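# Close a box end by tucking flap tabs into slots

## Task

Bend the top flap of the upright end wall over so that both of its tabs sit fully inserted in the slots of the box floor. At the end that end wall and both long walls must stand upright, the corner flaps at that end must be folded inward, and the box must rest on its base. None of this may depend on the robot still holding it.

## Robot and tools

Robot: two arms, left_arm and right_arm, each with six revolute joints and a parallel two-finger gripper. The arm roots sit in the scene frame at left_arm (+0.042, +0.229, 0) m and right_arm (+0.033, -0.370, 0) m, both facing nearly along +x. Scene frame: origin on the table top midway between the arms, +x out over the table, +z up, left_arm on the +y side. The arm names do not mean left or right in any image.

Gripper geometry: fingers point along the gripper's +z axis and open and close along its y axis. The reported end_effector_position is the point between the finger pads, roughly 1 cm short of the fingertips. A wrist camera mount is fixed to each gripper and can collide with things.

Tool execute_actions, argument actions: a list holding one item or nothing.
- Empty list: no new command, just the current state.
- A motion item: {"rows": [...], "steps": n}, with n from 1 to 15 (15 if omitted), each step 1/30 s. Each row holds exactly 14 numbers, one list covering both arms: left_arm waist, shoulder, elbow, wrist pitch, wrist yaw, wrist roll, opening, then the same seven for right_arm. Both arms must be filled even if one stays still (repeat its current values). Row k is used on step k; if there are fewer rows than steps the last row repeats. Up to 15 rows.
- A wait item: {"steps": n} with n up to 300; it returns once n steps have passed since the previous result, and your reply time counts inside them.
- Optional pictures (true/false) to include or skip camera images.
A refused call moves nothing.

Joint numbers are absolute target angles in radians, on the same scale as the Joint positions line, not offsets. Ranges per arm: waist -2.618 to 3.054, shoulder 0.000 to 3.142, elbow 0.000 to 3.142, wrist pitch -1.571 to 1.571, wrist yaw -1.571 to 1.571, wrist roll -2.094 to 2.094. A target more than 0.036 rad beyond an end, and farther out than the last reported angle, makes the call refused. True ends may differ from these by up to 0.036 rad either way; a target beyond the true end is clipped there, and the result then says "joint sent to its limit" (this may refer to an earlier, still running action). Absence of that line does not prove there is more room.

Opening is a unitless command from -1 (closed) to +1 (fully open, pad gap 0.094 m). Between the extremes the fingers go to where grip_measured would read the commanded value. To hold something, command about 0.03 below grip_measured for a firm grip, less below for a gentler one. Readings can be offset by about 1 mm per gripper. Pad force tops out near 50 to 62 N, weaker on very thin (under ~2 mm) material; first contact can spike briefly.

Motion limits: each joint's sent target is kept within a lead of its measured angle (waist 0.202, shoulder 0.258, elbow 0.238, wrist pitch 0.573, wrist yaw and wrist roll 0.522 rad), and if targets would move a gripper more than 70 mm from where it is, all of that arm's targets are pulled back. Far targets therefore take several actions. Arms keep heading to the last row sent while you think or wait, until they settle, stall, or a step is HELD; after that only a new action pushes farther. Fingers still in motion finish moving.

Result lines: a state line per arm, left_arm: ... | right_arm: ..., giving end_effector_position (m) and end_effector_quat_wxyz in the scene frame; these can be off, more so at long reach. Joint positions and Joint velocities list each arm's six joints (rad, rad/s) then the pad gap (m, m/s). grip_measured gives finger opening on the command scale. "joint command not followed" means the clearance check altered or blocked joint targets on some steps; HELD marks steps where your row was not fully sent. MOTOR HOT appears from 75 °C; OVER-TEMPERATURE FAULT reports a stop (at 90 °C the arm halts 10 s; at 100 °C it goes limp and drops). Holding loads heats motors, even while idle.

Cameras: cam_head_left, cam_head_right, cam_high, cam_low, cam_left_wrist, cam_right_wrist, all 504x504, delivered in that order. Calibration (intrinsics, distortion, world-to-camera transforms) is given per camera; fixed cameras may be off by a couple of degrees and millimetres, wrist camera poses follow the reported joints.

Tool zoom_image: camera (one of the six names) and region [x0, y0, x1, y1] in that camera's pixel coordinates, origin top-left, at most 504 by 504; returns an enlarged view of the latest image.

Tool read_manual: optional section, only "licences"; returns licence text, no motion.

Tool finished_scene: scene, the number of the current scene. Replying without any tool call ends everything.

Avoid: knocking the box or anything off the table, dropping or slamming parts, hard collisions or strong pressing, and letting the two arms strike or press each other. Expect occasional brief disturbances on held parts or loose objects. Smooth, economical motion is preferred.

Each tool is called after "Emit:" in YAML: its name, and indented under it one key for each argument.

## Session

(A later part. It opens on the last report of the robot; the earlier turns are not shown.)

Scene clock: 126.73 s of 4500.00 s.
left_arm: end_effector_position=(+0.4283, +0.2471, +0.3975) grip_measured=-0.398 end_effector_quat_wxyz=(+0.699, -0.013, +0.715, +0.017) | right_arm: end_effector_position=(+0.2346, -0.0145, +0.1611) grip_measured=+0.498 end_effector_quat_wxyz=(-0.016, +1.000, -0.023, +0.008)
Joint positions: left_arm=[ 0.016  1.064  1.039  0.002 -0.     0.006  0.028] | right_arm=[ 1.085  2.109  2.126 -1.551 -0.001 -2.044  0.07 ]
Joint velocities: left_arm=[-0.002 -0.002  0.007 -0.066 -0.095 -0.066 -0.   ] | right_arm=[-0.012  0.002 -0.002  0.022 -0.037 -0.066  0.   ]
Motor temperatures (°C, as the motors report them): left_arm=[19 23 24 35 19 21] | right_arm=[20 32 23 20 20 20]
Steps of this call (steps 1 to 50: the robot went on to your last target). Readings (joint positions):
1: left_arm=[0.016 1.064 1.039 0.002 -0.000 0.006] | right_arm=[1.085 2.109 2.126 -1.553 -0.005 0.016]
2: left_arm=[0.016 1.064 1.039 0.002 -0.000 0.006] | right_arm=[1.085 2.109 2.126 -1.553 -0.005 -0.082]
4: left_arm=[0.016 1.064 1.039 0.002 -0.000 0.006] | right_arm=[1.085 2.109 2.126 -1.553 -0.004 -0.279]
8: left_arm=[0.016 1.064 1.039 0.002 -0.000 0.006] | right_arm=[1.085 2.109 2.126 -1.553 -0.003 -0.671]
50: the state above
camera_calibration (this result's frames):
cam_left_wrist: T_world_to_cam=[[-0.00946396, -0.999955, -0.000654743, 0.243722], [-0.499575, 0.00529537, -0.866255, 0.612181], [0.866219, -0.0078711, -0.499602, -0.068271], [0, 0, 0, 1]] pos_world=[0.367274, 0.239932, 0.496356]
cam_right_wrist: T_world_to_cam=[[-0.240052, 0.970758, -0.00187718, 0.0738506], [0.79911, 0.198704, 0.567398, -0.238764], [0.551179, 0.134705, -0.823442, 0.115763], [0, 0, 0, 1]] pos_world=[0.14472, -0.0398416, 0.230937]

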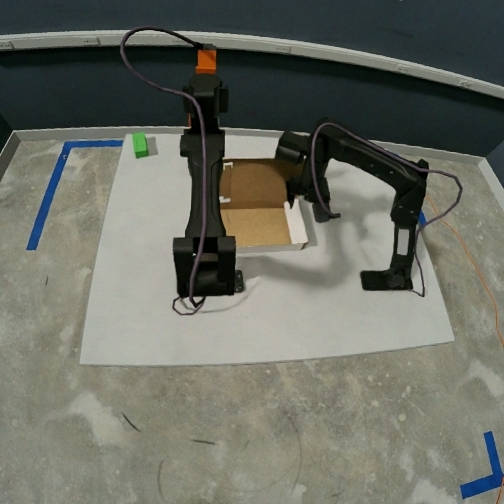

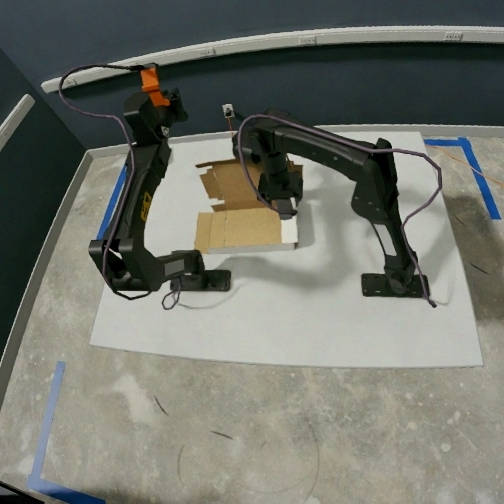

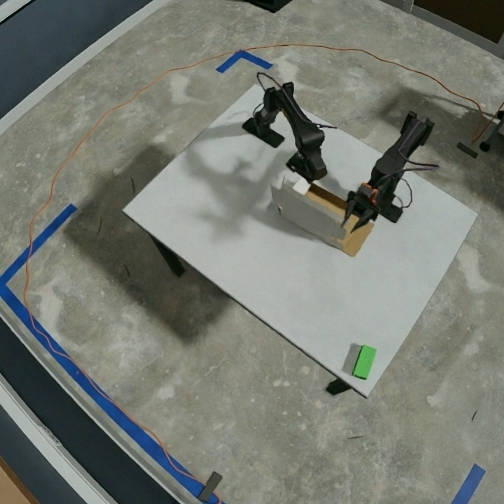

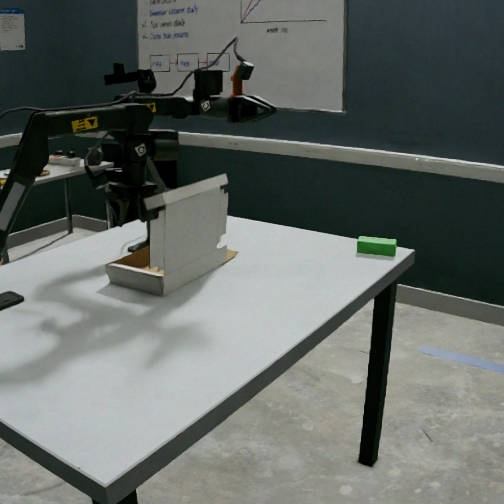

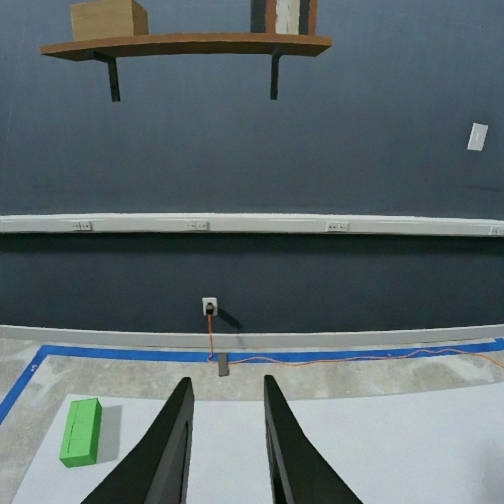

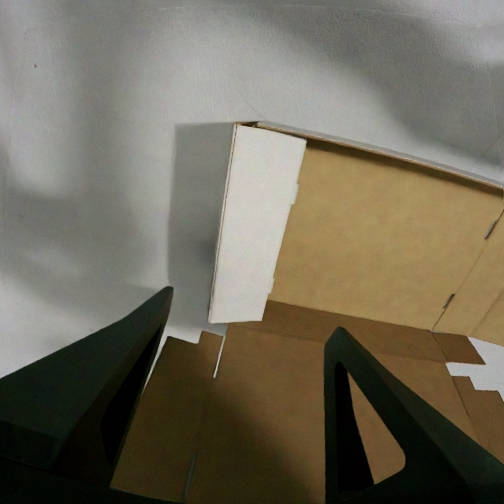

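Emit:
execute_actions:
  actions:
    - {"rows":[[0.016,1.064,1.039,0,0,0,-0.4,1.195,1.93,1.78,-1.4,0,-1.95,0.5]]}
  pictures: false

Emit:
execute_actions:
  actions:
    - {"steps":15}

Scene clock: 134.47 s of 4500.00 s.
left_arm: end_effector_position=(+0.4283, +0.2471, +0.3975) grip_measured=-0.398 end_effector_quat_wxyz=(+0.699, -0.013, +0.715, +0.017) | right_arm: end_effector_position=(+0.1782, -0.0284, +0.1352) grip_measured=+0.498 end_effector_quat_wxyz=(-0.001, +1.000, -0.008, +0.001)
Joint positions: left_arm=[ 0.016  1.064  1.039  0.002 -0.     0.006  0.028] | right_arm=[ 1.199  1.954  1.794 -1.407  0.002 -1.958  0.07 ]
Joint velocities: left_arm=[ 0.002 -0.007  0.002 -0.051  0.051 -0.066  0.   ] | right_arm=[ 0.002 -0.012  0.002 -0.051 -0.037  0.037 -0.   ]
Motor temperatures (°C, as the motors report them): left_arm=[19 23 24 36 19 21] | right_arm=[20 32 23 20 20 20]
Steps of this call (steps 1 to 15: the robot went on to your last target; steps 16 to 90: nothing new was sent; then 4.23 s passed at rest; steps 91 to 105: all 15 steps of this action). Readings (joint positions):
91: left_arm=[0.016 1.064 1.039 0.002 -0.000 0.006] | right_arm=[1.094 2.085 2.081 -1.514 0.003 -2.031]
92: left_arm=[0.016 1.064 1.039 0.002 -0.000 0.006] | right_arm=[1.110 2.042 1.996 -1.469 0.009 -2.015]
94: left_arm=[0.016 1.064 1.039 0.002 -0.000 0.006] | right_arm=[1.162 1.975 1.862 -1.449 0.010 -1.994]
98: left_arm=[0.016 1.064 1.039 0.002 -0.000 0.006] | right_arm=[1.212 1.954 1.797 -1.437 0.002 -1.971]
105: the state above

Scene clock: 134.97 s of 4500.00 s.
left_arm: end_effector_position=(+0.4283, +0.2471, +0.3975) grip_measured=-0.398 end_effector_quat_wxyz=(+0.699, -0.013, +0.715, +0.017) | right_arm: end_effector_position=(+0.1788, -0.0270, +0.1352) grip_measured=+0.498 end_effector_quat_wxyz=(-0.004, +1.000, -0.010, +0.003)
Joint positions: left_arm=[ 0.016  1.064  1.039  0.002 -0.     0.006  0.028] | right_arm=[ 1.199  1.954  1.794 -1.401  0.002 -1.955  0.07 ]
Joint velocities: left_arm=[-0.012 -0.002 -0.007 -0.022 -0.007  0.007  0.   ] | right_arm=[-0.017 -0.012 -0.027  0.007  0.007  0.022 -0.001]
Motor temperatures (°C, as the motors report them): left_arm=[19 23 24 36 19 21] | right_arm=[20 32 23 20 20 20]
Steps of this call (steps 1 to 15: the robot went on to your last target). Readings (joint positions):
1: left_arm=[0.016 1.064 1.039 0.002 -0.000 0.006] | right_arm=[1.199 1.954 1.794 -1.406 0.002 -1.958]
2: left_arm=[0.016 1.064 1.039 0.002 -0.000 0.006] | right_arm=[1.199 1.954 1.794 -1.404 0.002 -1.957]
4: left_arm=[0.016 1.064 1.039 0.002 -0.000 0.006] | right_arm=[1.199 1.954 1.794 -1.403 0.002 -1.956]
8: left_arm=[0.016 1.064 1.039 0.002 -0.000 0.006] | right_arm=[1.199 1.954 1.794 -1.401 0.002 -1.955]
15: the state above
All arms were judged still, so your last target was given up. Only a new action makes them travel on or press farther. Fingers that are still opening or closing keep moving.
camera_calibration (this result's frames):
cam_left_wrist: T_world_to_cam=[[-0.00946396, -0.999955, -0.000654743, 0.243722], [-0.499575, 0.00529537, -0.866255, 0.612181], [0.866219, -0.0078711, -0.499602, -0.068271], [0, 0, 0, 1]] pos_world=[0.367274, 0.239932, 0.496356]
cam_right_wrist: T_world_to_cam=[[-0.265625, 0.963809, -0.0226913, 0.0797448], [0.800142, 0.233526, 0.552484, -0.174231], [0.537788, 0.128597, -0.833215, 0.130367], [0, 0, 0, 1]] pos_world=[0.0904821, -0.0529362, 0.206693]

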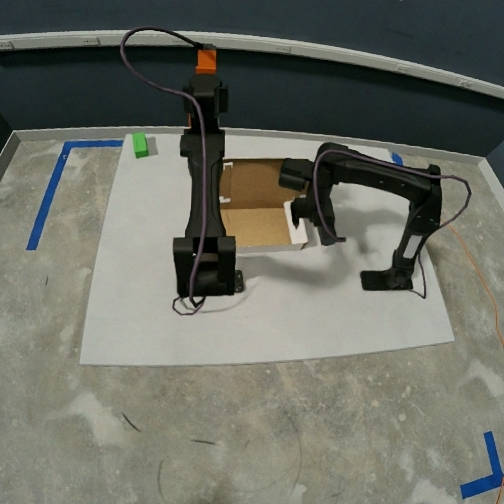

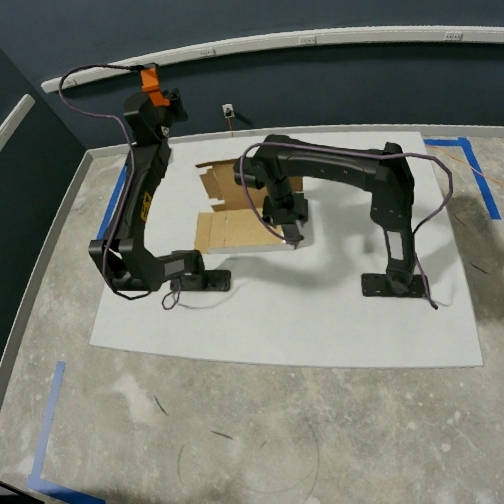

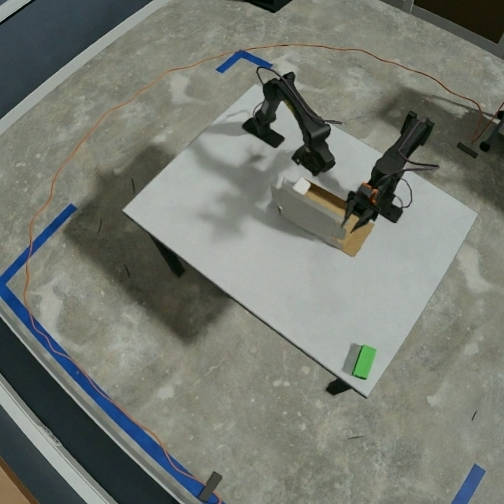

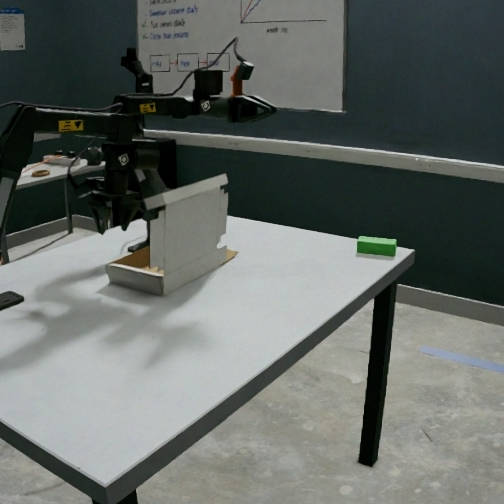

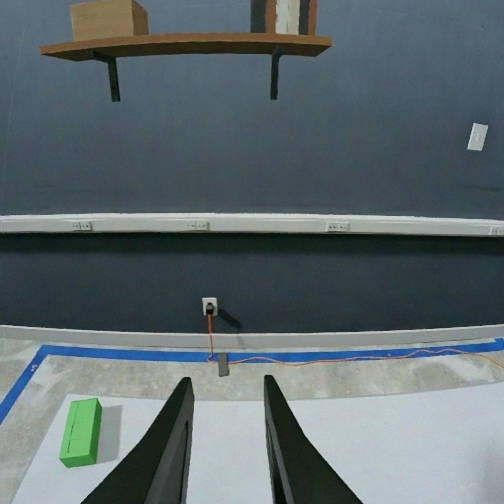

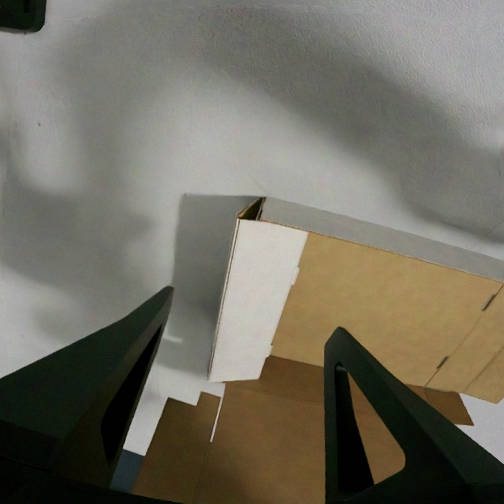

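Emit:
execute_actions:
  actions:
    - {"rows":[[0.016,1.064,1.039,0,0,0,-0.4,1.195,1.95,1.65,-1.24,0,-1.95,0.5]]}

Scene clock: 141.57 s of 4500.00 s.
left_arm: end_effector_position=(+0.4283, +0.2471, +0.3975) grip_measured=-0.398 end_effector_quat_wxyz=(+0.699, -0.013, +0.715, +0.017) | right_arm: end_effector_position=(+0.1808, -0.0223, +0.0979) grip_measured=+0.498 end_effector_quat_wxyz=(-0.009, +1.000, -0.010, +0.005)
Joint positions: left_arm=[ 0.016  1.064  1.039  0.002 -0.     0.006  0.028] | right_arm=[ 1.199  1.963  1.658 -1.246  0.002 -1.955  0.07 ]
Joint velocities: left_arm=[ 0.007  0.007 -0.012 -0.051  0.037  0.066 -0.001] | right_arm=[ 0.012 -0.002  0.002 -0.007 -0.051 -0.022 -0.   ]
Motor temperatures (°C, as the motors report them): left_arm=[19 23 24 36 19 21] | right_arm=[20 32 23 20 20 20]
Steps of this call (steps 1 to 90: nothing new was sent; then 3.10 s passed at rest; steps 91 to 105: all 15 steps of this action). Readings (joint positions):
91: left_arm=[0.016 1.064 1.039 0.002 -0.000 0.006] | right_arm=[1.199 1.950 1.774 -1.378 0.002 -1.955]
92: left_arm=[0.016 1.064 1.039 0.002 -0.000 0.006] | right_arm=[1.199 1.942 1.739 -1.345 0.002 -1.955]
94: left_arm=[0.016 1.064 1.039 0.002 -0.000 0.006] | right_arm=[1.199 1.947 1.686 -1.311 0.002 -1.955]
98: left_arm=[0.016 1.064 1.039 0.002 -0.000 0.006] | right_arm=[1.199 1.963 1.658 -1.271 0.002 -1.955]
105: the state above
camera_calibration (this result's frames):
cam_left_wrist: T_world_to_cam=[[-0.00946396, -0.999955, -0.000654743, 0.243722], [-0.499575, 0.00529537, -0.866255, 0.612181], [0.866219, -0.0078711, -0.499602, -0.068271], [0, 0, 0, 1]] pos_world=[0.367274, 0.239932, 0.496356]
cam_right_wrist: T_world_to_cam=[[-0.26518, 0.964092, -0.0143296, 0.0740317], [0.797905, 0.227764, 0.558096, -0.156598], [0.54132, 0.136562, -0.829653, 0.0968264], [0, 0, 0, 1]] pos_world=[0.092168, -0.0489288, 0.16879]

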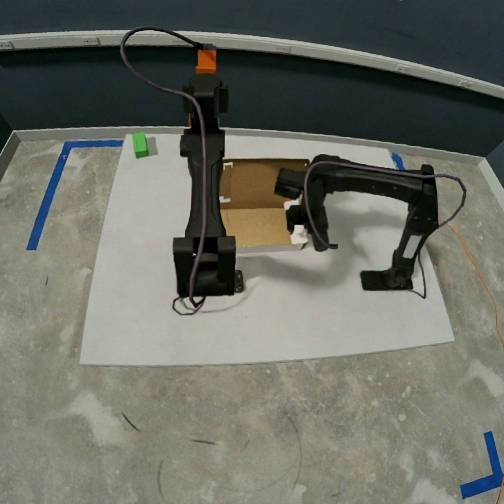

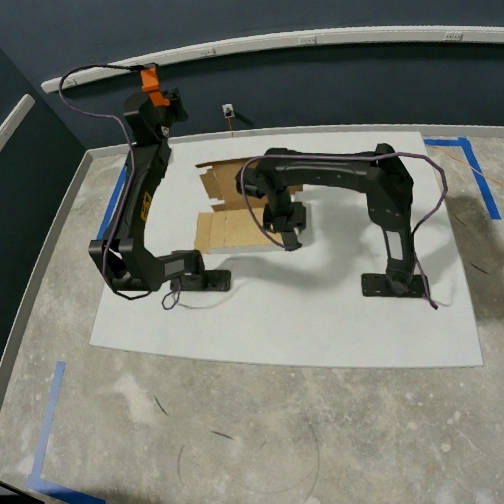

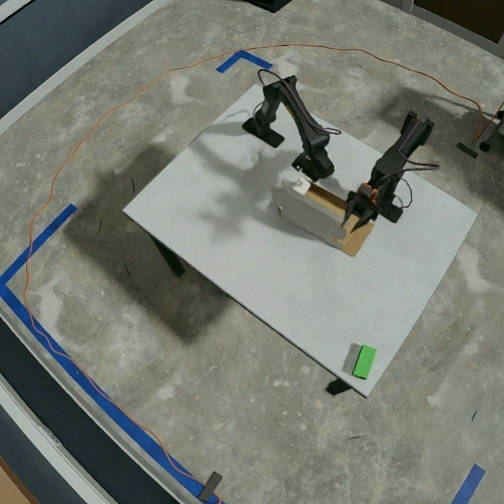

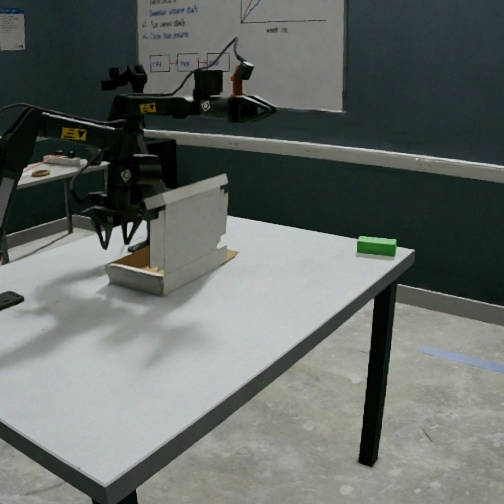

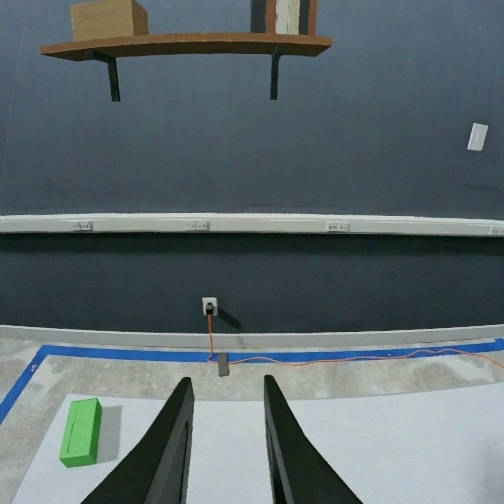

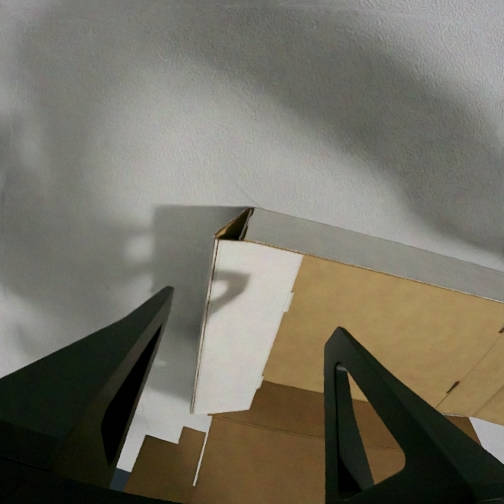

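Emit:
execute_actions:
  actions:
    - {"rows":[[0.016,1.064,1.039,0,0,0,-0.4,1.195,1.95,1.65,-1.35,0,-1.95,0.5]],"steps":12}
  pictures: false

Emit:
execute_actions:
  actions:
    - {"rows":[[0.016,1.064,1.039,0,0,0,-0.4,1.195,1.97,1.56,-1.25,0,-1.95,0.5]]}

Scene clock: 150.43 s of 4500.00 s.
left_arm: end_effector_position=(+0.4283, +0.2471, +0.3975) grip_measured=-0.398 end_effector_quat_wxyz=(+0.699, -0.013, +0.715, +0.017) | right_arm: end_effector_position=(+0.1730, -0.0406, +0.0983) grip_measured=+0.498 end_effector_quat_wxyz=(+0.028, +1.000, -0.010, -0.011)
Joint positions: left_arm=[ 0.016  1.064  1.039  0.002 -0.     0.006  0.028] | right_arm=[ 1.199  1.963  1.658 -1.326  0.002 -1.955  0.07 ]
Joint velocities: left_arm=[-0.012 -0.007  0.017 -0.037 -0.007 -0.081 -0.001] | right_arm=[ 0.012  0.007  0.007 -0.051 -0.022 -0.037 -0.   ]
Motor temperatures (°C, as the motors report them): left_arm=[19 23 24 37 19 21] | right_arm=[20 31 23 20 20 20]
Steps of this call (steps 1 to 15: the robot went on to your last target; steps 16 to 90: nothing new was sent; then 5.47 s passed at rest; steps 91 to 102: all 12 steps of this action). Readings (joint positions):
91: left_arm=[0.016 1.064 1.039 0.002 -0.000 0.006] | right_arm=[1.199 1.963 1.658 -1.247 0.002 -1.955]
92: left_arm=[0.016 1.064 1.039 0.002 -0.000 0.006] | right_arm=[1.199 1.963 1.658 -1.262 0.002 -1.955]
94: left_arm=[0.016 1.064 1.039 0.002 -0.000 0.006] | right_arm=[1.199 1.963 1.658 -1.290 0.002 -1.955]
98: left_arm=[0.016 1.064 1.039 0.002 -0.000 0.006] | right_arm=[1.199 1.963 1.658 -1.316 0.002 -1.955]
102: the state above

Scene clock: 150.93 s of 4500.00 s.
left_arm: end_effector_position=(+0.4283, +0.2471, +0.3975) grip_measured=-0.398 end_effector_quat_wxyz=(+0.699, -0.013, +0.715, +0.017) | right_arm: end_effector_position=(+0.1704, -0.0468, +0.0723) grip_measured=+0.498 end_effector_quat_wxyz=(+0.041, +0.999, -0.010, -0.016)
Joint positions: left_arm=[ 0.016  1.064  1.039  0.002 -0.     0.006  0.028] | right_arm=[ 1.199  1.976  1.571 -1.253  0.002 -1.954  0.07 ]
Joint velocities: left_arm=[-0.007 -0.012  0.012  0.007 -0.022 -0.022 -0.   ] | right_arm=[ 0.002 -0.007  0.012  0.022 -0.022  0.066 -0.   ]
Motor temperatures (°C, as the motors report them): left_arm=[19 23 24 37 19 21] | right_arm=[20 31 23 20 20 20]
Steps of this call (steps 1 to 15: all 15 steps of this action). Readings (joint positions):
1: left_arm=[0.016 1.064 1.039 0.002 -0.000 0.006] | right_arm=[1.199 1.962 1.646 -1.314 0.002 -1.954]
2: left_arm=[0.016 1.064 1.039 0.002 -0.000 0.006] | right_arm=[1.199 1.960 1.626 -1.299 0.002 -1.954]
4: left_arm=[0.016 1.064 1.039 0.002 -0.000 0.006] | right_arm=[1.199 1.965 1.590 -1.282 0.002 -1.954]
8: left_arm=[0.016 1.064 1.039 0.002 -0.000 0.006] | right_arm=[1.199 1.976 1.571 -1.266 0.002 -1.954]
15: the state above
camera_calibration (this result's frames):
cam_left_wrist: T_world_to_cam=[[-0.00946396, -0.999955, -0.000654743, 0.243722], [-0.499575, 0.00529537, -0.866255, 0.612181], [0.866219, -0.0078711, -0.499602, -0.068271], [0, 0, 0, 1]] pos_world=[0.367274, 0.239932, 0.496356]
cam_right_wrist: T_world_to_cam=[[-0.267207, 0.958582, -0.098598, 0.100636], [0.820402, 0.279969, 0.498556, -0.125498], [0.505511, 0.0523276, -0.861232, 0.0889882], [0, 0, 0, 1]] pos_world=[0.0848647, -0.0659892, 0.14913]

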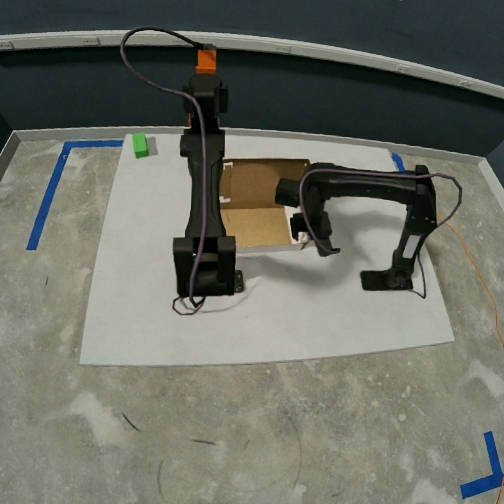

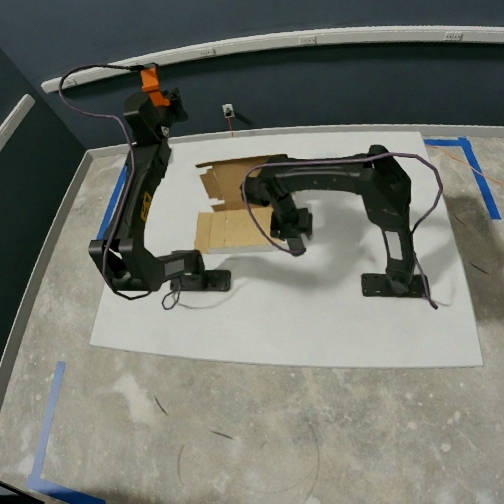

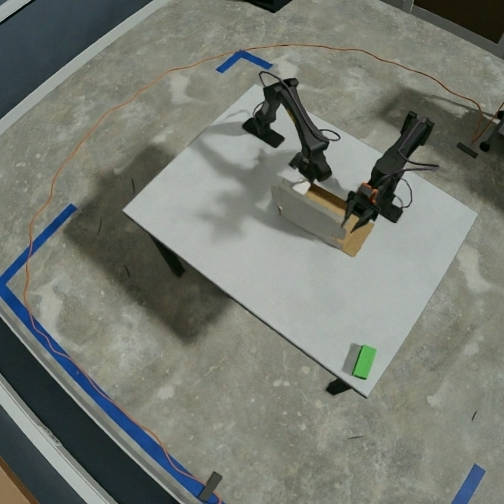

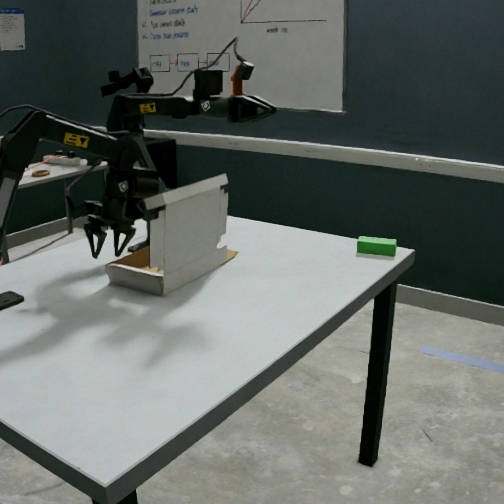

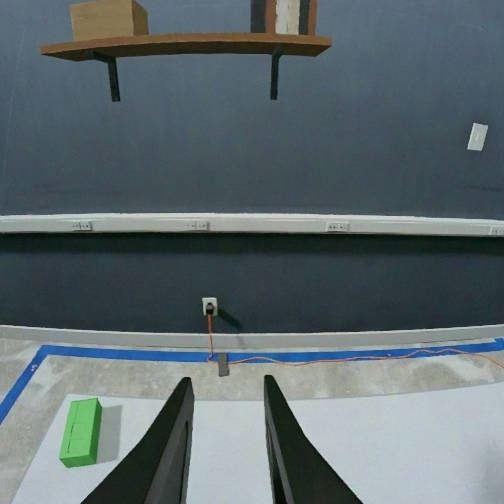

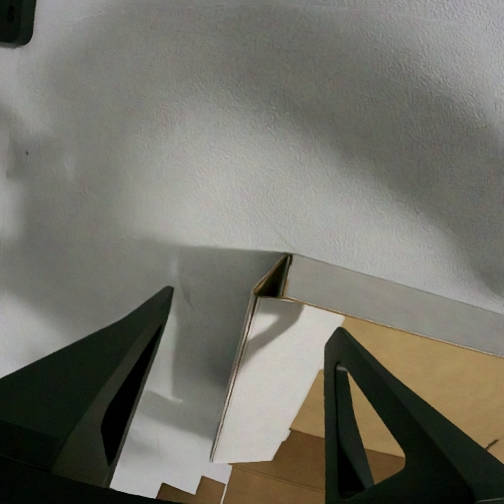

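Emit:
execute_actions:
  actions:
    - {"rows":[[0.016,1.064,1.039,0,0,0,-0.4,1.1,1.97,1.56,-1.25,0,-2.04,0.3]],"steps":12}
  pictures: false

Emit:
execute_actions:
  actions:
    - {"rows":[[0.016,1.064,1.039,0,0,0,-0.4,1.1,1.99,1.45,-1.11,0,-2.04,0.3]]}

Scene clock: 160.57 s of 4500.00 s.
left_arm: end_effector_position=(+0.4283, +0.2471, +0.3975) grip_measured=-0.398 end_effector_quat_wxyz=(+0.699, -0.013, +0.715, +0.017) | right_arm: end_effector_position=(+0.2049, -0.0623, +0.0722) grip_measured=+0.302 end_effector_quat_wxyz=(+0.038, +0.999, -0.026, -0.016)
Joint positions: left_arm=[ 0.016  1.064  1.039  0.002 -0.     0.006  0.028] | right_arm=[ 1.094  1.976  1.571 -1.248  0.006 -2.027  0.061]
Joint velocities: left_arm=[-0.002  0.002 -0.017 -0.022 -0.022  0.007 -0.   ] | right_arm=[ 0.017 -0.002  0.002 -0.037  0.007 -0.066  0.   ]
Motor temperatures (°C, as the motors report them): left_arm=[19 23 24 37 19 21] | right_arm=[20 31 23 20 20 20]
Steps of this call (steps 1 to 15: the robot went on to your last target; steps 16 to 90: nothing new was sent; then 6.23 s passed at rest; steps 91 to 102: all 12 steps of this action). Readings (joint positions):
91: left_arm=[0.016 1.064 1.039 0.002 -0.000 0.006] | right_arm=[1.191 1.976 1.571 -1.250 -0.002 -1.965]
92: left_arm=[0.016 1.064 1.039 0.002 -0.000 0.006] | right_arm=[1.175 1.976 1.571 -1.250 -0.004 -1.979]
94: left_arm=[0.016 1.064 1.039 0.002 -0.000 0.006] | right_arm=[1.128 1.976 1.571 -1.249 -0.002 -1.998]
98: left_arm=[0.016 1.064 1.039 0.002 -0.000 0.006] | right_arm=[1.088 1.976 1.571 -1.248 0.006 -2.019]
102: the state above

Scene clock: 161.07 s of 4500.00 s.
left_arm: end_effector_position=(+0.4283, +0.2471, +0.3975) grip_measured=-0.398 end_effector_quat_wxyz=(+0.699, -0.013, +0.715, +0.017) | right_arm: end_effector_position=(+0.2052, -0.0559, +0.0494) grip_measured=+0.302 end_effector_quat_wxyz=(+0.016, +1.000, -0.021, -0.011)
Joint positions: left_arm=[ 0.016  1.064  1.039  0.002 -0.     0.006  0.028] | right_arm=[ 1.096  1.974  1.478 -1.113 -0.005 -2.036  0.061]
Joint velocities: left_arm=[0.002 0.007 0.007 0.022 0.022 0.051 0.001] | right_arm=[ 0.007 -0.002 -0.022 -0.022 -0.007  0.007 -0.   ]
Motor temperatures (°C, as the motors report them): left_arm=[19 23 24 37 19 21] | right_arm=[20 31 23 20 20 20]
Steps of this call (steps 1 to 15: all 15 steps of this action). Readings (joint positions):
1: left_arm=[0.016 1.064 1.039 0.002 -0.000 0.006] | right_arm=[1.094 1.974 1.555 -1.229 0.006 -2.028]
2: left_arm=[0.016 1.064 1.039 0.002 -0.000 0.006] | right_arm=[1.095 1.971 1.529 -1.201 0.006 -2.029]
4: left_arm=[0.016 1.064 1.039 0.002 -0.000 0.006] | right_arm=[1.095 1.974 1.494 -1.164 0.002 -2.031]
8: left_arm=[0.016 1.064 1.039 0.002 -0.000 0.006] | right_arm=[1.096 1.974 1.484 -1.131 -0.003 -2.034]
15: the state above
camera_calibration (this result's frames):
cam_left_wrist: T_world_to_cam=[[-0.00946396, -0.999955, -0.000654743, 0.243722], [-0.499575, 0.00529537, -0.866255, 0.612181], [0.866219, -0.0078711, -0.499602, -0.068271], [0, 0, 0, 1]] pos_world=[0.367274, 0.239932, 0.496356]
cam_right_wrist: T_world_to_cam=[[-0.245246, 0.967962, -0.0538783, 0.110261], [0.820339, 0.236818, 0.520539, -0.143623], [0.516622, 0.083462, -0.852136, 0.0511532], [0, 0, 0, 1]] pos_world=[0.118434, -0.0769854, 0.124292]

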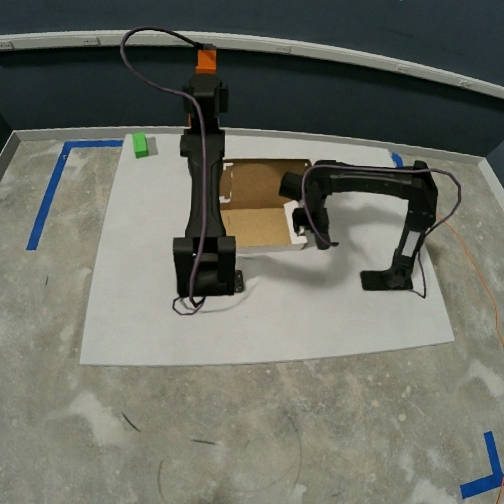

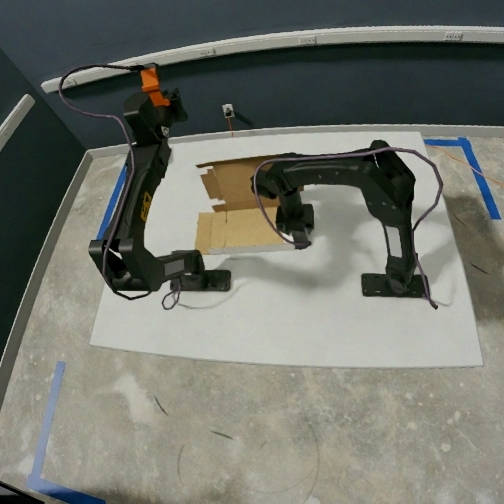

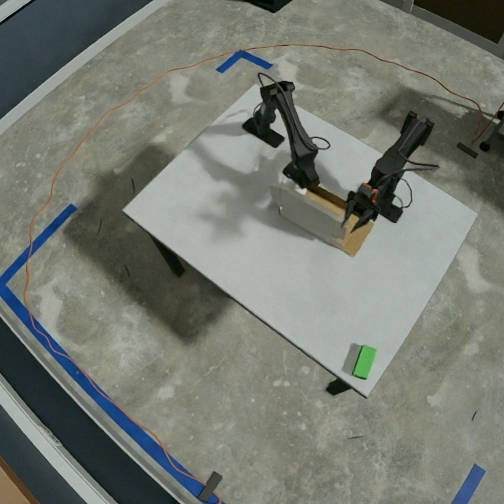

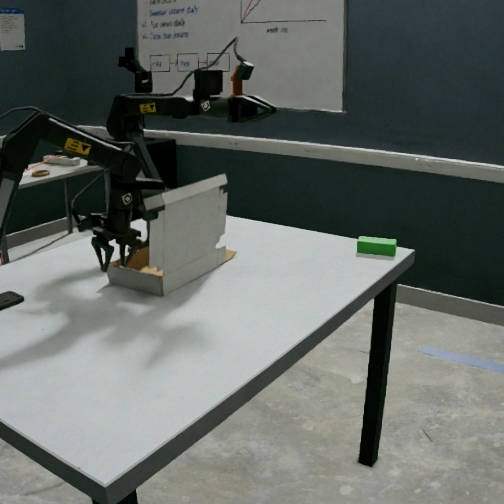

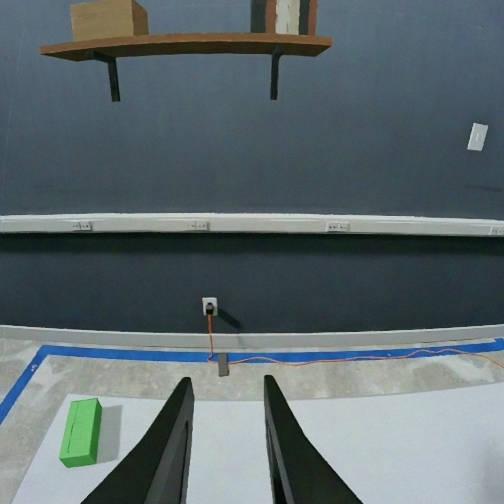

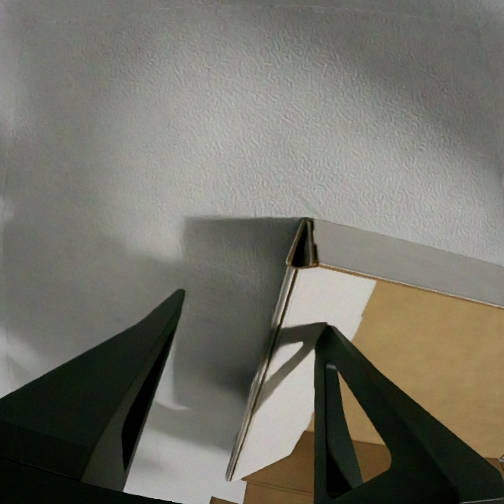

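Emit:
execute_actions:
  actions:
    - {"rows":[[0.016,1.064,1.039,0,0,0,-0.4,1.1,2.0,1.45,-1.04,0,-2.04,0.3]],"steps":10}
  pictures: false

Emit:
execute_actions:
  actions:
    - {"rows":[[0.016,1.064,1.039,0,0,0,-0.4,1.1,2.04,1.4,-0.95,0,-2.04,0.3]]}

Scene clock: 167.17 s of 4500.00 s.
left_arm: end_effector_position=(+0.4283, +0.2471, +0.3975) grip_measured=-0.398 end_effector_quat_wxyz=(+0.699, -0.013, +0.715, +0.017) | right_arm: end_effector_position=(+0.2127, -0.0429, +0.0433) grip_measured=+0.302 end_effector_quat_wxyz=(-0.005, +1.000, -0.020, +0.001)
Joint positions: left_arm=[ 0.016  1.064  1.039  0.002 -0.     0.006  0.028] | right_arm=[ 1.096  1.99   1.477 -1.047 -0.003 -2.036  0.061]
Joint velocities: left_arm=[ 0.007  0.007 -0.002  0.051 -0.051 -0.022  0.001] | right_arm=[ 0.012 -0.007 -0.002  0.022  0.022 -0.022  0.   ]
Motor temperatures (°C, as the motors report them): left_arm=[19 23 24 37 19 21] | right_arm=[20 30 22 19 20 20]
Steps of this call (steps 1 to 15: the robot went on to your last target; steps 16 to 90: nothing new was sent; then 2.77 s passed at rest; steps 91 to 100: all 10 steps of this action). Readings (joint positions):
91: left_arm=[0.016 1.064 1.039 0.002 -0.000 0.006] | right_arm=[1.096 1.974 1.477 -1.105 -0.005 -2.036]
92: left_arm=[0.016 1.064 1.039 0.002 -0.000 0.006] | right_arm=[1.096 1.976 1.477 -1.094 -0.005 -2.036]
94: left_arm=[0.016 1.064 1.039 0.002 -0.000 0.006] | right_arm=[1.096 1.982 1.477 -1.073 -0.004 -2.036]
98: left_arm=[0.016 1.064 1.039 0.002 -0.000 0.006] | right_arm=[1.096 1.990 1.477 -1.052 -0.004 -2.036]
100: the state above

Scene clock: 167.67 s of 4500.00 s.
left_arm: end_effector_position=(+0.4283, +0.2471, +0.3975) grip_measured=-0.398 end_effector_quat_wxyz=(+0.699, -0.013, +0.715, +0.017) | right_arm: end_effector_position=(+0.2133, -0.0454, +0.0195) grip_measured=+0.302 end_effector_quat_wxyz=(+0.002, +1.000, -0.020, +0.002)
Joint positions: left_arm=[ 0.016  1.064  1.039  0.002 -0.     0.006  0.028] | right_arm=[ 1.096  2.022  1.424 -0.974  0.006 -2.036  0.061]
Joint velocities: left_arm=[-0.002  0.007  0.002 -0.022  0.007  0.051  0.   ] | right_arm=[-0.002 -0.012 -0.007 -0.007 -0.022 -0.051 -0.001]
Motor temperatures (°C, as the motors report them): left_arm=[19 23 24 37 19 21] | right_arm=[20 30 22 19 20 20]
Steps of this call (steps 1 to 15: all 15 steps of this action). Readings (joint positions):
1: left_arm=[0.016 1.064 1.039 0.002 -0.000 0.006] | right_arm=[1.096 1.992 1.469 -1.034 -0.003 -2.036]
2: left_arm=[0.016 1.064 1.039 0.002 -0.000 0.006] | right_arm=[1.096 1.994 1.456 -1.014 -0.003 -2.036]
4: left_arm=[0.016 1.064 1.039 0.002 -0.000 0.006] | right_arm=[1.096 2.007 1.438 -0.986 -0.003 -2.036]
8: left_arm=[0.016 1.064 1.039 0.002 -0.000 0.006] | right_arm=[1.096 2.022 1.424 -0.974 0.006 -2.036]
15: the state above
camera_calibration (this result's frames):
cam_left_wrist: T_world_to_cam=[[-0.00946396, -0.999955, -0.000654743, 0.243722], [-0.499575, 0.00529537, -0.866255, 0.612181], [0.866219, -0.0078711, -0.499602, -0.068271], [0, 0, 0, 1]] pos_world=[0.367274, 0.239932, 0.496356]
cam_right_wrist: T_world_to_cam=[[-0.244614, 0.969026, -0.0339505, 0.099953], [0.805512, 0.222579, 0.549189, -0.135149], [0.539735, 0.106992, -0.835008, 0.0164354], [0, 0, 0, 1]] pos_world=[0.124443, -0.0685342, 0.0913394]

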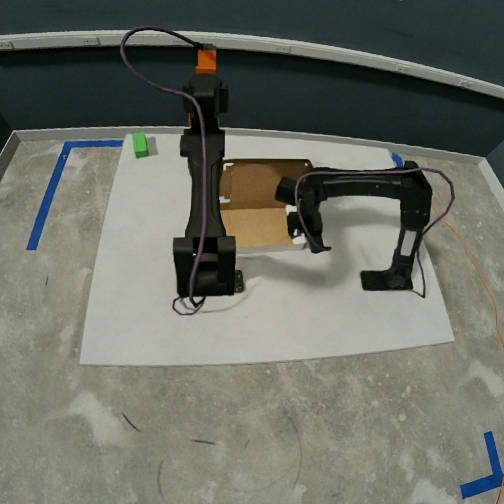

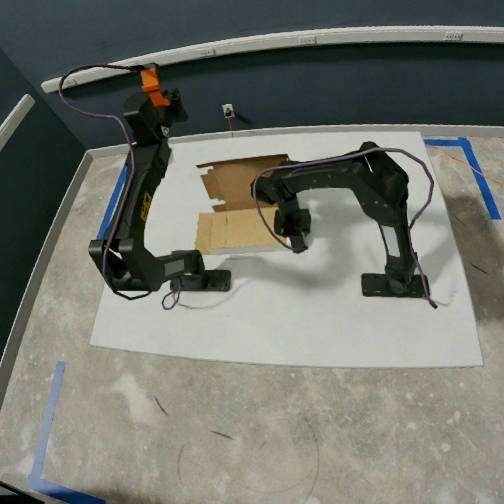

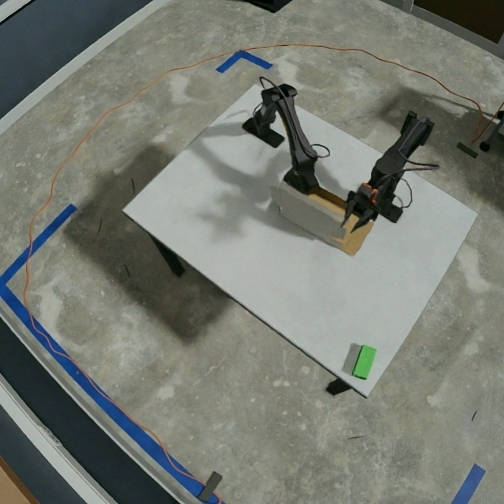

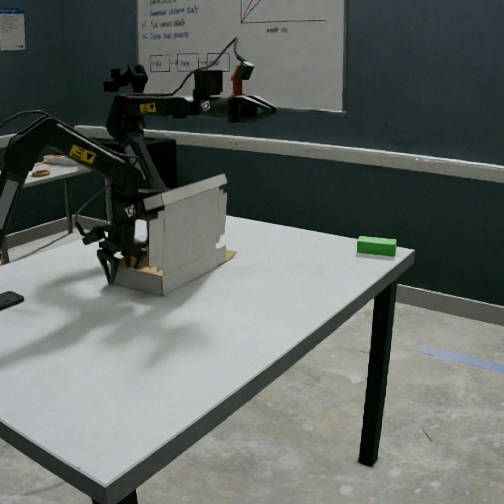

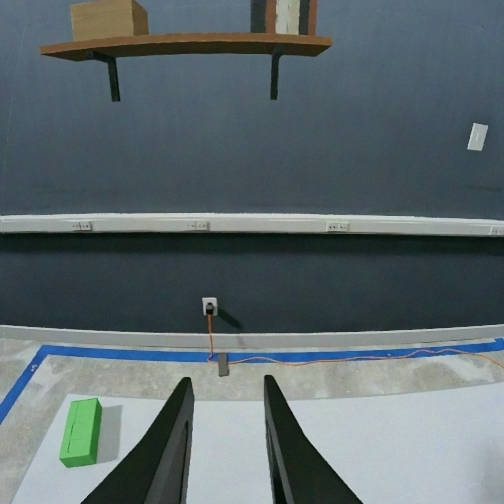

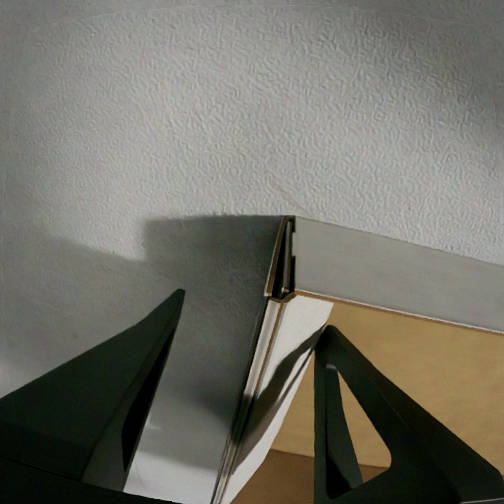

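Folding down. Close.

Emit:
execute_actions:
  actions:
    - {"rows":[[0.016,1.064,1.039,0,0,0,-0.4,1.1,2.03,1.41,-0.96,0,-2.04,-0.9]]}
  pictures: false

Emit:
execute_actions:
  actions:
    - {"steps":15}
  pictures: false

Emit:
execute_actions:
  actions:
    - {"rows":[[0.016,1.064,1.039,0,0,0,-0.4,1.1,2.03,1.41,-0.96,0,-2.04,0]]}
  pictures: false

Emit:
execute_actions:
  actions:
    - {"rows":[[0.016,1.064,1.039,0,0,0,-0.4,1.1,1.95,1.65,-1.27,0,-2.04,0]]}

Scene clock: 178.73 s of 4500.00 s.
left_arm: end_effector_position=(+0.4283, +0.2471, +0.3975) grip_measured=-0.398 end_effector_quat_wxyz=(+0.699, -0.013, +0.715, +0.017) | right_arm: end_effector_position=(+0.2167, -0.0311, +0.0204) grip_measured=-0.886 end_effector_quat_wxyz=(-0.028, +0.999, -0.017, +0.007)
Joint positions: left_arm=[ 0.016  1.064  1.039  0.002 -0.     0.006  0.028] | right_arm=[ 1.097  2.021  1.424 -0.918 -0.014 -2.042  0.005]
Joint velocities: left_arm=[-0.027 -0.012  0.017  0.007 -0.081 -0.037 -0.   ] | right_arm=[-0.002  0.012  0.002  0.007 -0.022 -0.081 -0.001]
Motor temperatures (°C, as the motors report them): left_arm=[19 23 24 38 19 21] | right_arm=[20 30 22 19 20 20]
Steps of this call (steps 1 to 15: the robot went on to your last target; steps 16 to 90: nothing new was sent; then 7.57 s passed at rest; steps 91 to 105: all 15 steps of this action). Readings (joint positions):
91: left_arm=[0.016 1.064 1.039 0.002 -0.000 0.006] | right_arm=[1.096 2.022 1.424 -0.973 0.005 -2.036]
92: left_arm=[0.016 1.064 1.039 0.002 -0.000 0.006] | right_arm=[1.096 2.022 1.424 -0.967 0.005 -2.036]
94: left_arm=[0.016 1.064 1.039 0.002 -0.000 0.006] | right_arm=[1.096 2.022 1.424 -0.966 0.005 -2.038]
98: left_arm=[0.016 1.064 1.039 0.002 -0.000 0.006] | right_arm=[1.097 2.021 1.424 -0.924 -0.011 -2.042]
105: the state above

Scene clock: 179.23 s of 4500.00 s.
left_arm: end_effector_position=(+0.4283, +0.2471, +0.3975) grip_measured=-0.398 end_effector_quat_wxyz=(+0.699, -0.013, +0.715, +0.017) | right_arm: end_effector_position=(+0.2167, -0.0311, +0.0204) grip_measured=-0.886 end_effector_quat_wxyz=(-0.028, +0.999, -0.017, +0.007)
Joint positions: left_arm=[ 0.016  1.064  1.039  0.002 -0.     0.006  0.028] | right_arm=[ 1.097  2.021  1.424 -0.918 -0.014 -2.042  0.005]
Joint velocities: left_arm=[-0.017 -0.017 -0.012 -0.051 -0.037 -0.007 -0.   ] | right_arm=[-0.022 -0.007 -0.007  0.037 -0.037  0.022  0.   ]
Motor temperatures (°C, as the motors report them): left_arm=[19 23 24 38 19 21] | right_arm=[20 30 22 19 20 20]
Steps of this call (steps 1 to 15: the robot went on to your last target). Readings (joint positions):
1: left_arm=[0.016 1.064 1.039 0.002 -0.000 0.006] | right_arm=[1.097 2.021 1.424 -0.918 -0.014 -2.042]
2: left_arm=[0.016 1.064 1.039 0.002 -0.000 0.006] | right_arm=[1.097 2.021 1.424 -0.918 -0.014 -2.042]
4: left_arm=[0.016 1.064 1.039 0.002 -0.000 0.006] | right_arm=[1.097 2.021 1.424 -0.918 -0.014 -2.042]
8: left_arm=[0.016 1.064 1.039 0.002 -0.000 0.006] | right_arm=[1.097 2.021 1.424 -0.918 -0.014 -2.042]
15: the state above
All arms were judged still, so your last target was given up. Only a new action makes them travel on or press farther. Fingers that are still opening or closing keep moving.

Scene clock: 179.73 s of 4500.00 s.
left_arm: end_effector_position=(+0.4283, +0.2471, +0.3975) grip_measured=-0.398 end_effector_quat_wxyz=(+0.699, -0.013, +0.715, +0.017) | right_arm: end_effector_position=(+0.2156, -0.0375, +0.0186) grip_measured=-0.002 end_effector_quat_wxyz=(-0.014, +1.000, -0.017, +0.006)
Joint positions: left_arm=[ 0.016  1.064  1.039  0.002 -0.     0.006  0.028] | right_arm=[ 1.097  2.025  1.424 -0.941 -0.002 -2.042  0.047]
Joint velocities: left_arm=[ 0.002 -0.012 -0.002 -0.022  0.051  0.022 -0.001] | right_arm=[-0.002 -0.012  0.022 -0.022  0.007  0.051 -0.001]
Motor temperatures (°C, as the motors report them): left_arm=[19 23 24 38 19 21] | right_arm=[20 30 22 19 20 20]
Steps of this call (steps 1 to 15: all 15 steps of this action). Readings (joint positions):
1: left_arm=[0.016 1.064 1.039 0.002 -0.000 0.006] | right_arm=[1.097 2.021 1.424 -0.918 -0.013 -2.042]
2: left_arm=[0.016 1.064 1.039 0.002 -0.000 0.006] | right_arm=[1.097 2.021 1.424 -0.922 -0.011 -2.042]
4: left_arm=[0.016 1.064 1.039 0.002 -0.000 0.006] | right_arm=[1.097 2.024 1.424 -0.930 -0.007 -2.042]
8: left_arm=[0.016 1.064 1.039 0.002 -0.000 0.006] | right_arm=[1.097 2.025 1.424 -0.937 -0.004 -2.042]
15: the state above

Scene clock: 180.23 s of 4500.00 s.
left_arm: end_effector_position=(+0.4283, +0.2471, +0.3975) grip_measured=-0.398 end_effector_quat_wxyz=(+0.699, -0.013, +0.715, +0.017) | right_arm: end_effector_position=(+0.2128, -0.0431, +0.0966) grip_measured=-0.002 end_effector_quat_wxyz=(-0.007, +1.000, -0.017, +0.004)
Joint positions: left_arm=[ 0.016  1.064  1.039  0.002 -0.     0.006  0.028] | right_arm=[ 1.097  1.949  1.633 -1.24  -0.    -2.042  0.047]
Joint velocities: left_arm=[-0.002  0.012  0.007 -0.007 -0.051  0.051  0.   ] | right_arm=[-0.002 -0.027 -0.002  0.007  0.051 -0.022 -0.   ]
Motor temperatures (°C, as the motors report them): left_arm=[19 23 24 38 19 21] | right_arm=[20 30 22 19 20 20]
Steps of this call (steps 1 to 15: all 15 steps of this action). Readings (joint positions):
1: left_arm=[0.016 1.064 1.039 0.002 -0.000 0.006] | right_arm=[1.097 2.027 1.449 -0.978 -0.001 -2.042]
2: left_arm=[0.016 1.064 1.039 0.002 -0.000 0.006] | right_arm=[1.097 2.031 1.490 -1.036 -0.000 -2.042]
4: left_arm=[0.016 1.064 1.039 0.002 -0.000 0.006] | right_arm=[1.097 2.015 1.573 -1.110 -0.000 -2.042]
8: left_arm=[0.016 1.064 1.039 0.002 -0.000 0.006] | right_arm=[1.097 1.953 1.632 -1.182 -0.000 -2.042]
15: the state above
camera_calibration (this result's frames):
cam_left_wrist: T_world_to_cam=[[-0.00946396, -0.999955, -0.000654743, 0.243722], [-0.499575, 0.00529537, -0.866255, 0.612181], [0.866219, -0.0078711, -0.499602, -0.068271], [0, 0, 0, 1]] pos_world=[0.367274, 0.239932, 0.496356]
cam_right_wrist: T_world_to_cam=[[-0.251234, 0.967766, -0.0175988, 0.10006], [0.80243, 0.218412, 0.55534, -0.177726], [0.541283, 0.125399, -0.831437, 0.0809843], [0, 0, 0, 1]] pos_world=[0.123916, -0.0681724, 0.167792]

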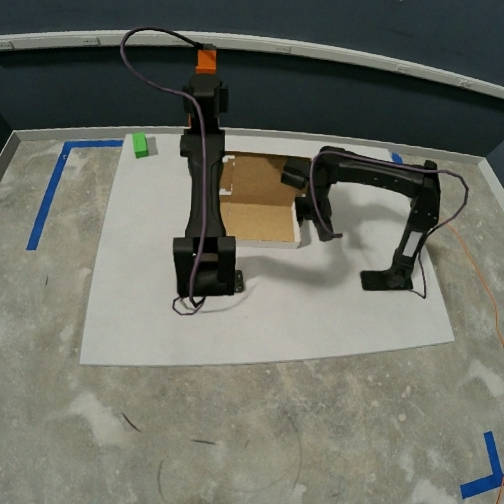

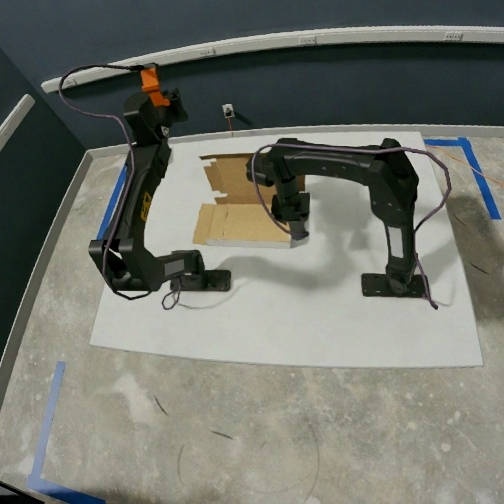

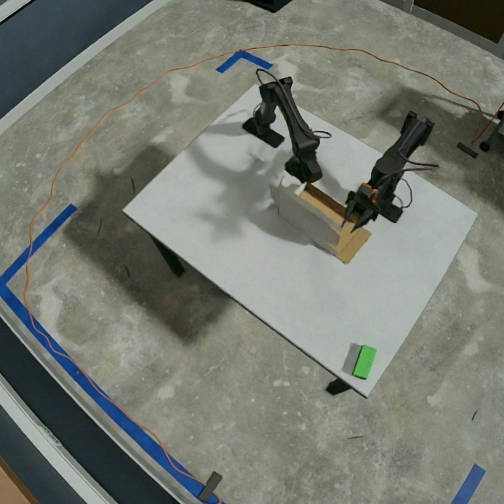

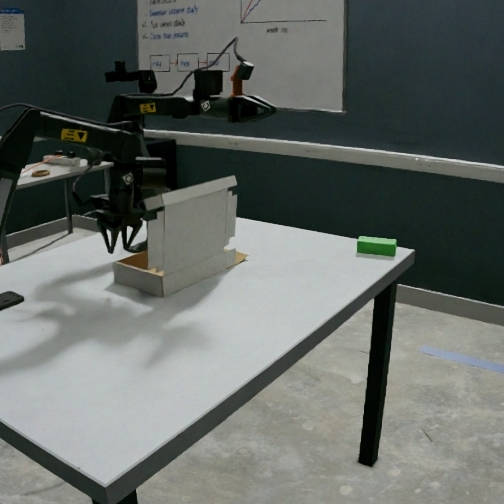

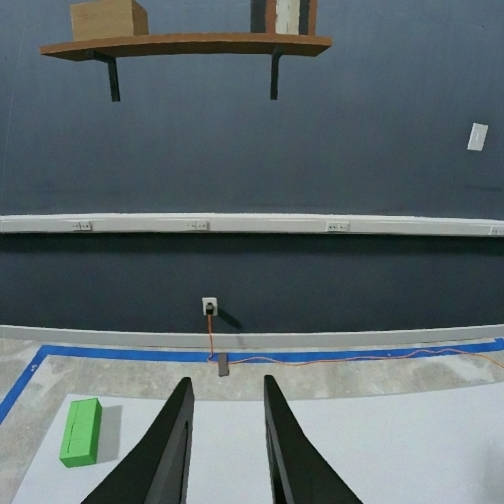

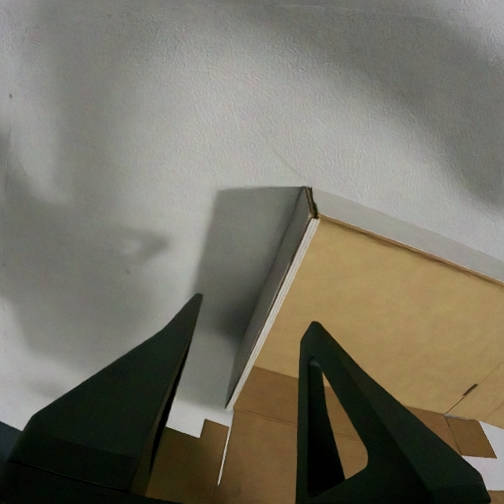

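Looks locked.

Emit:
finished_scene:
  scene: 1

The scene is finished: the task was done.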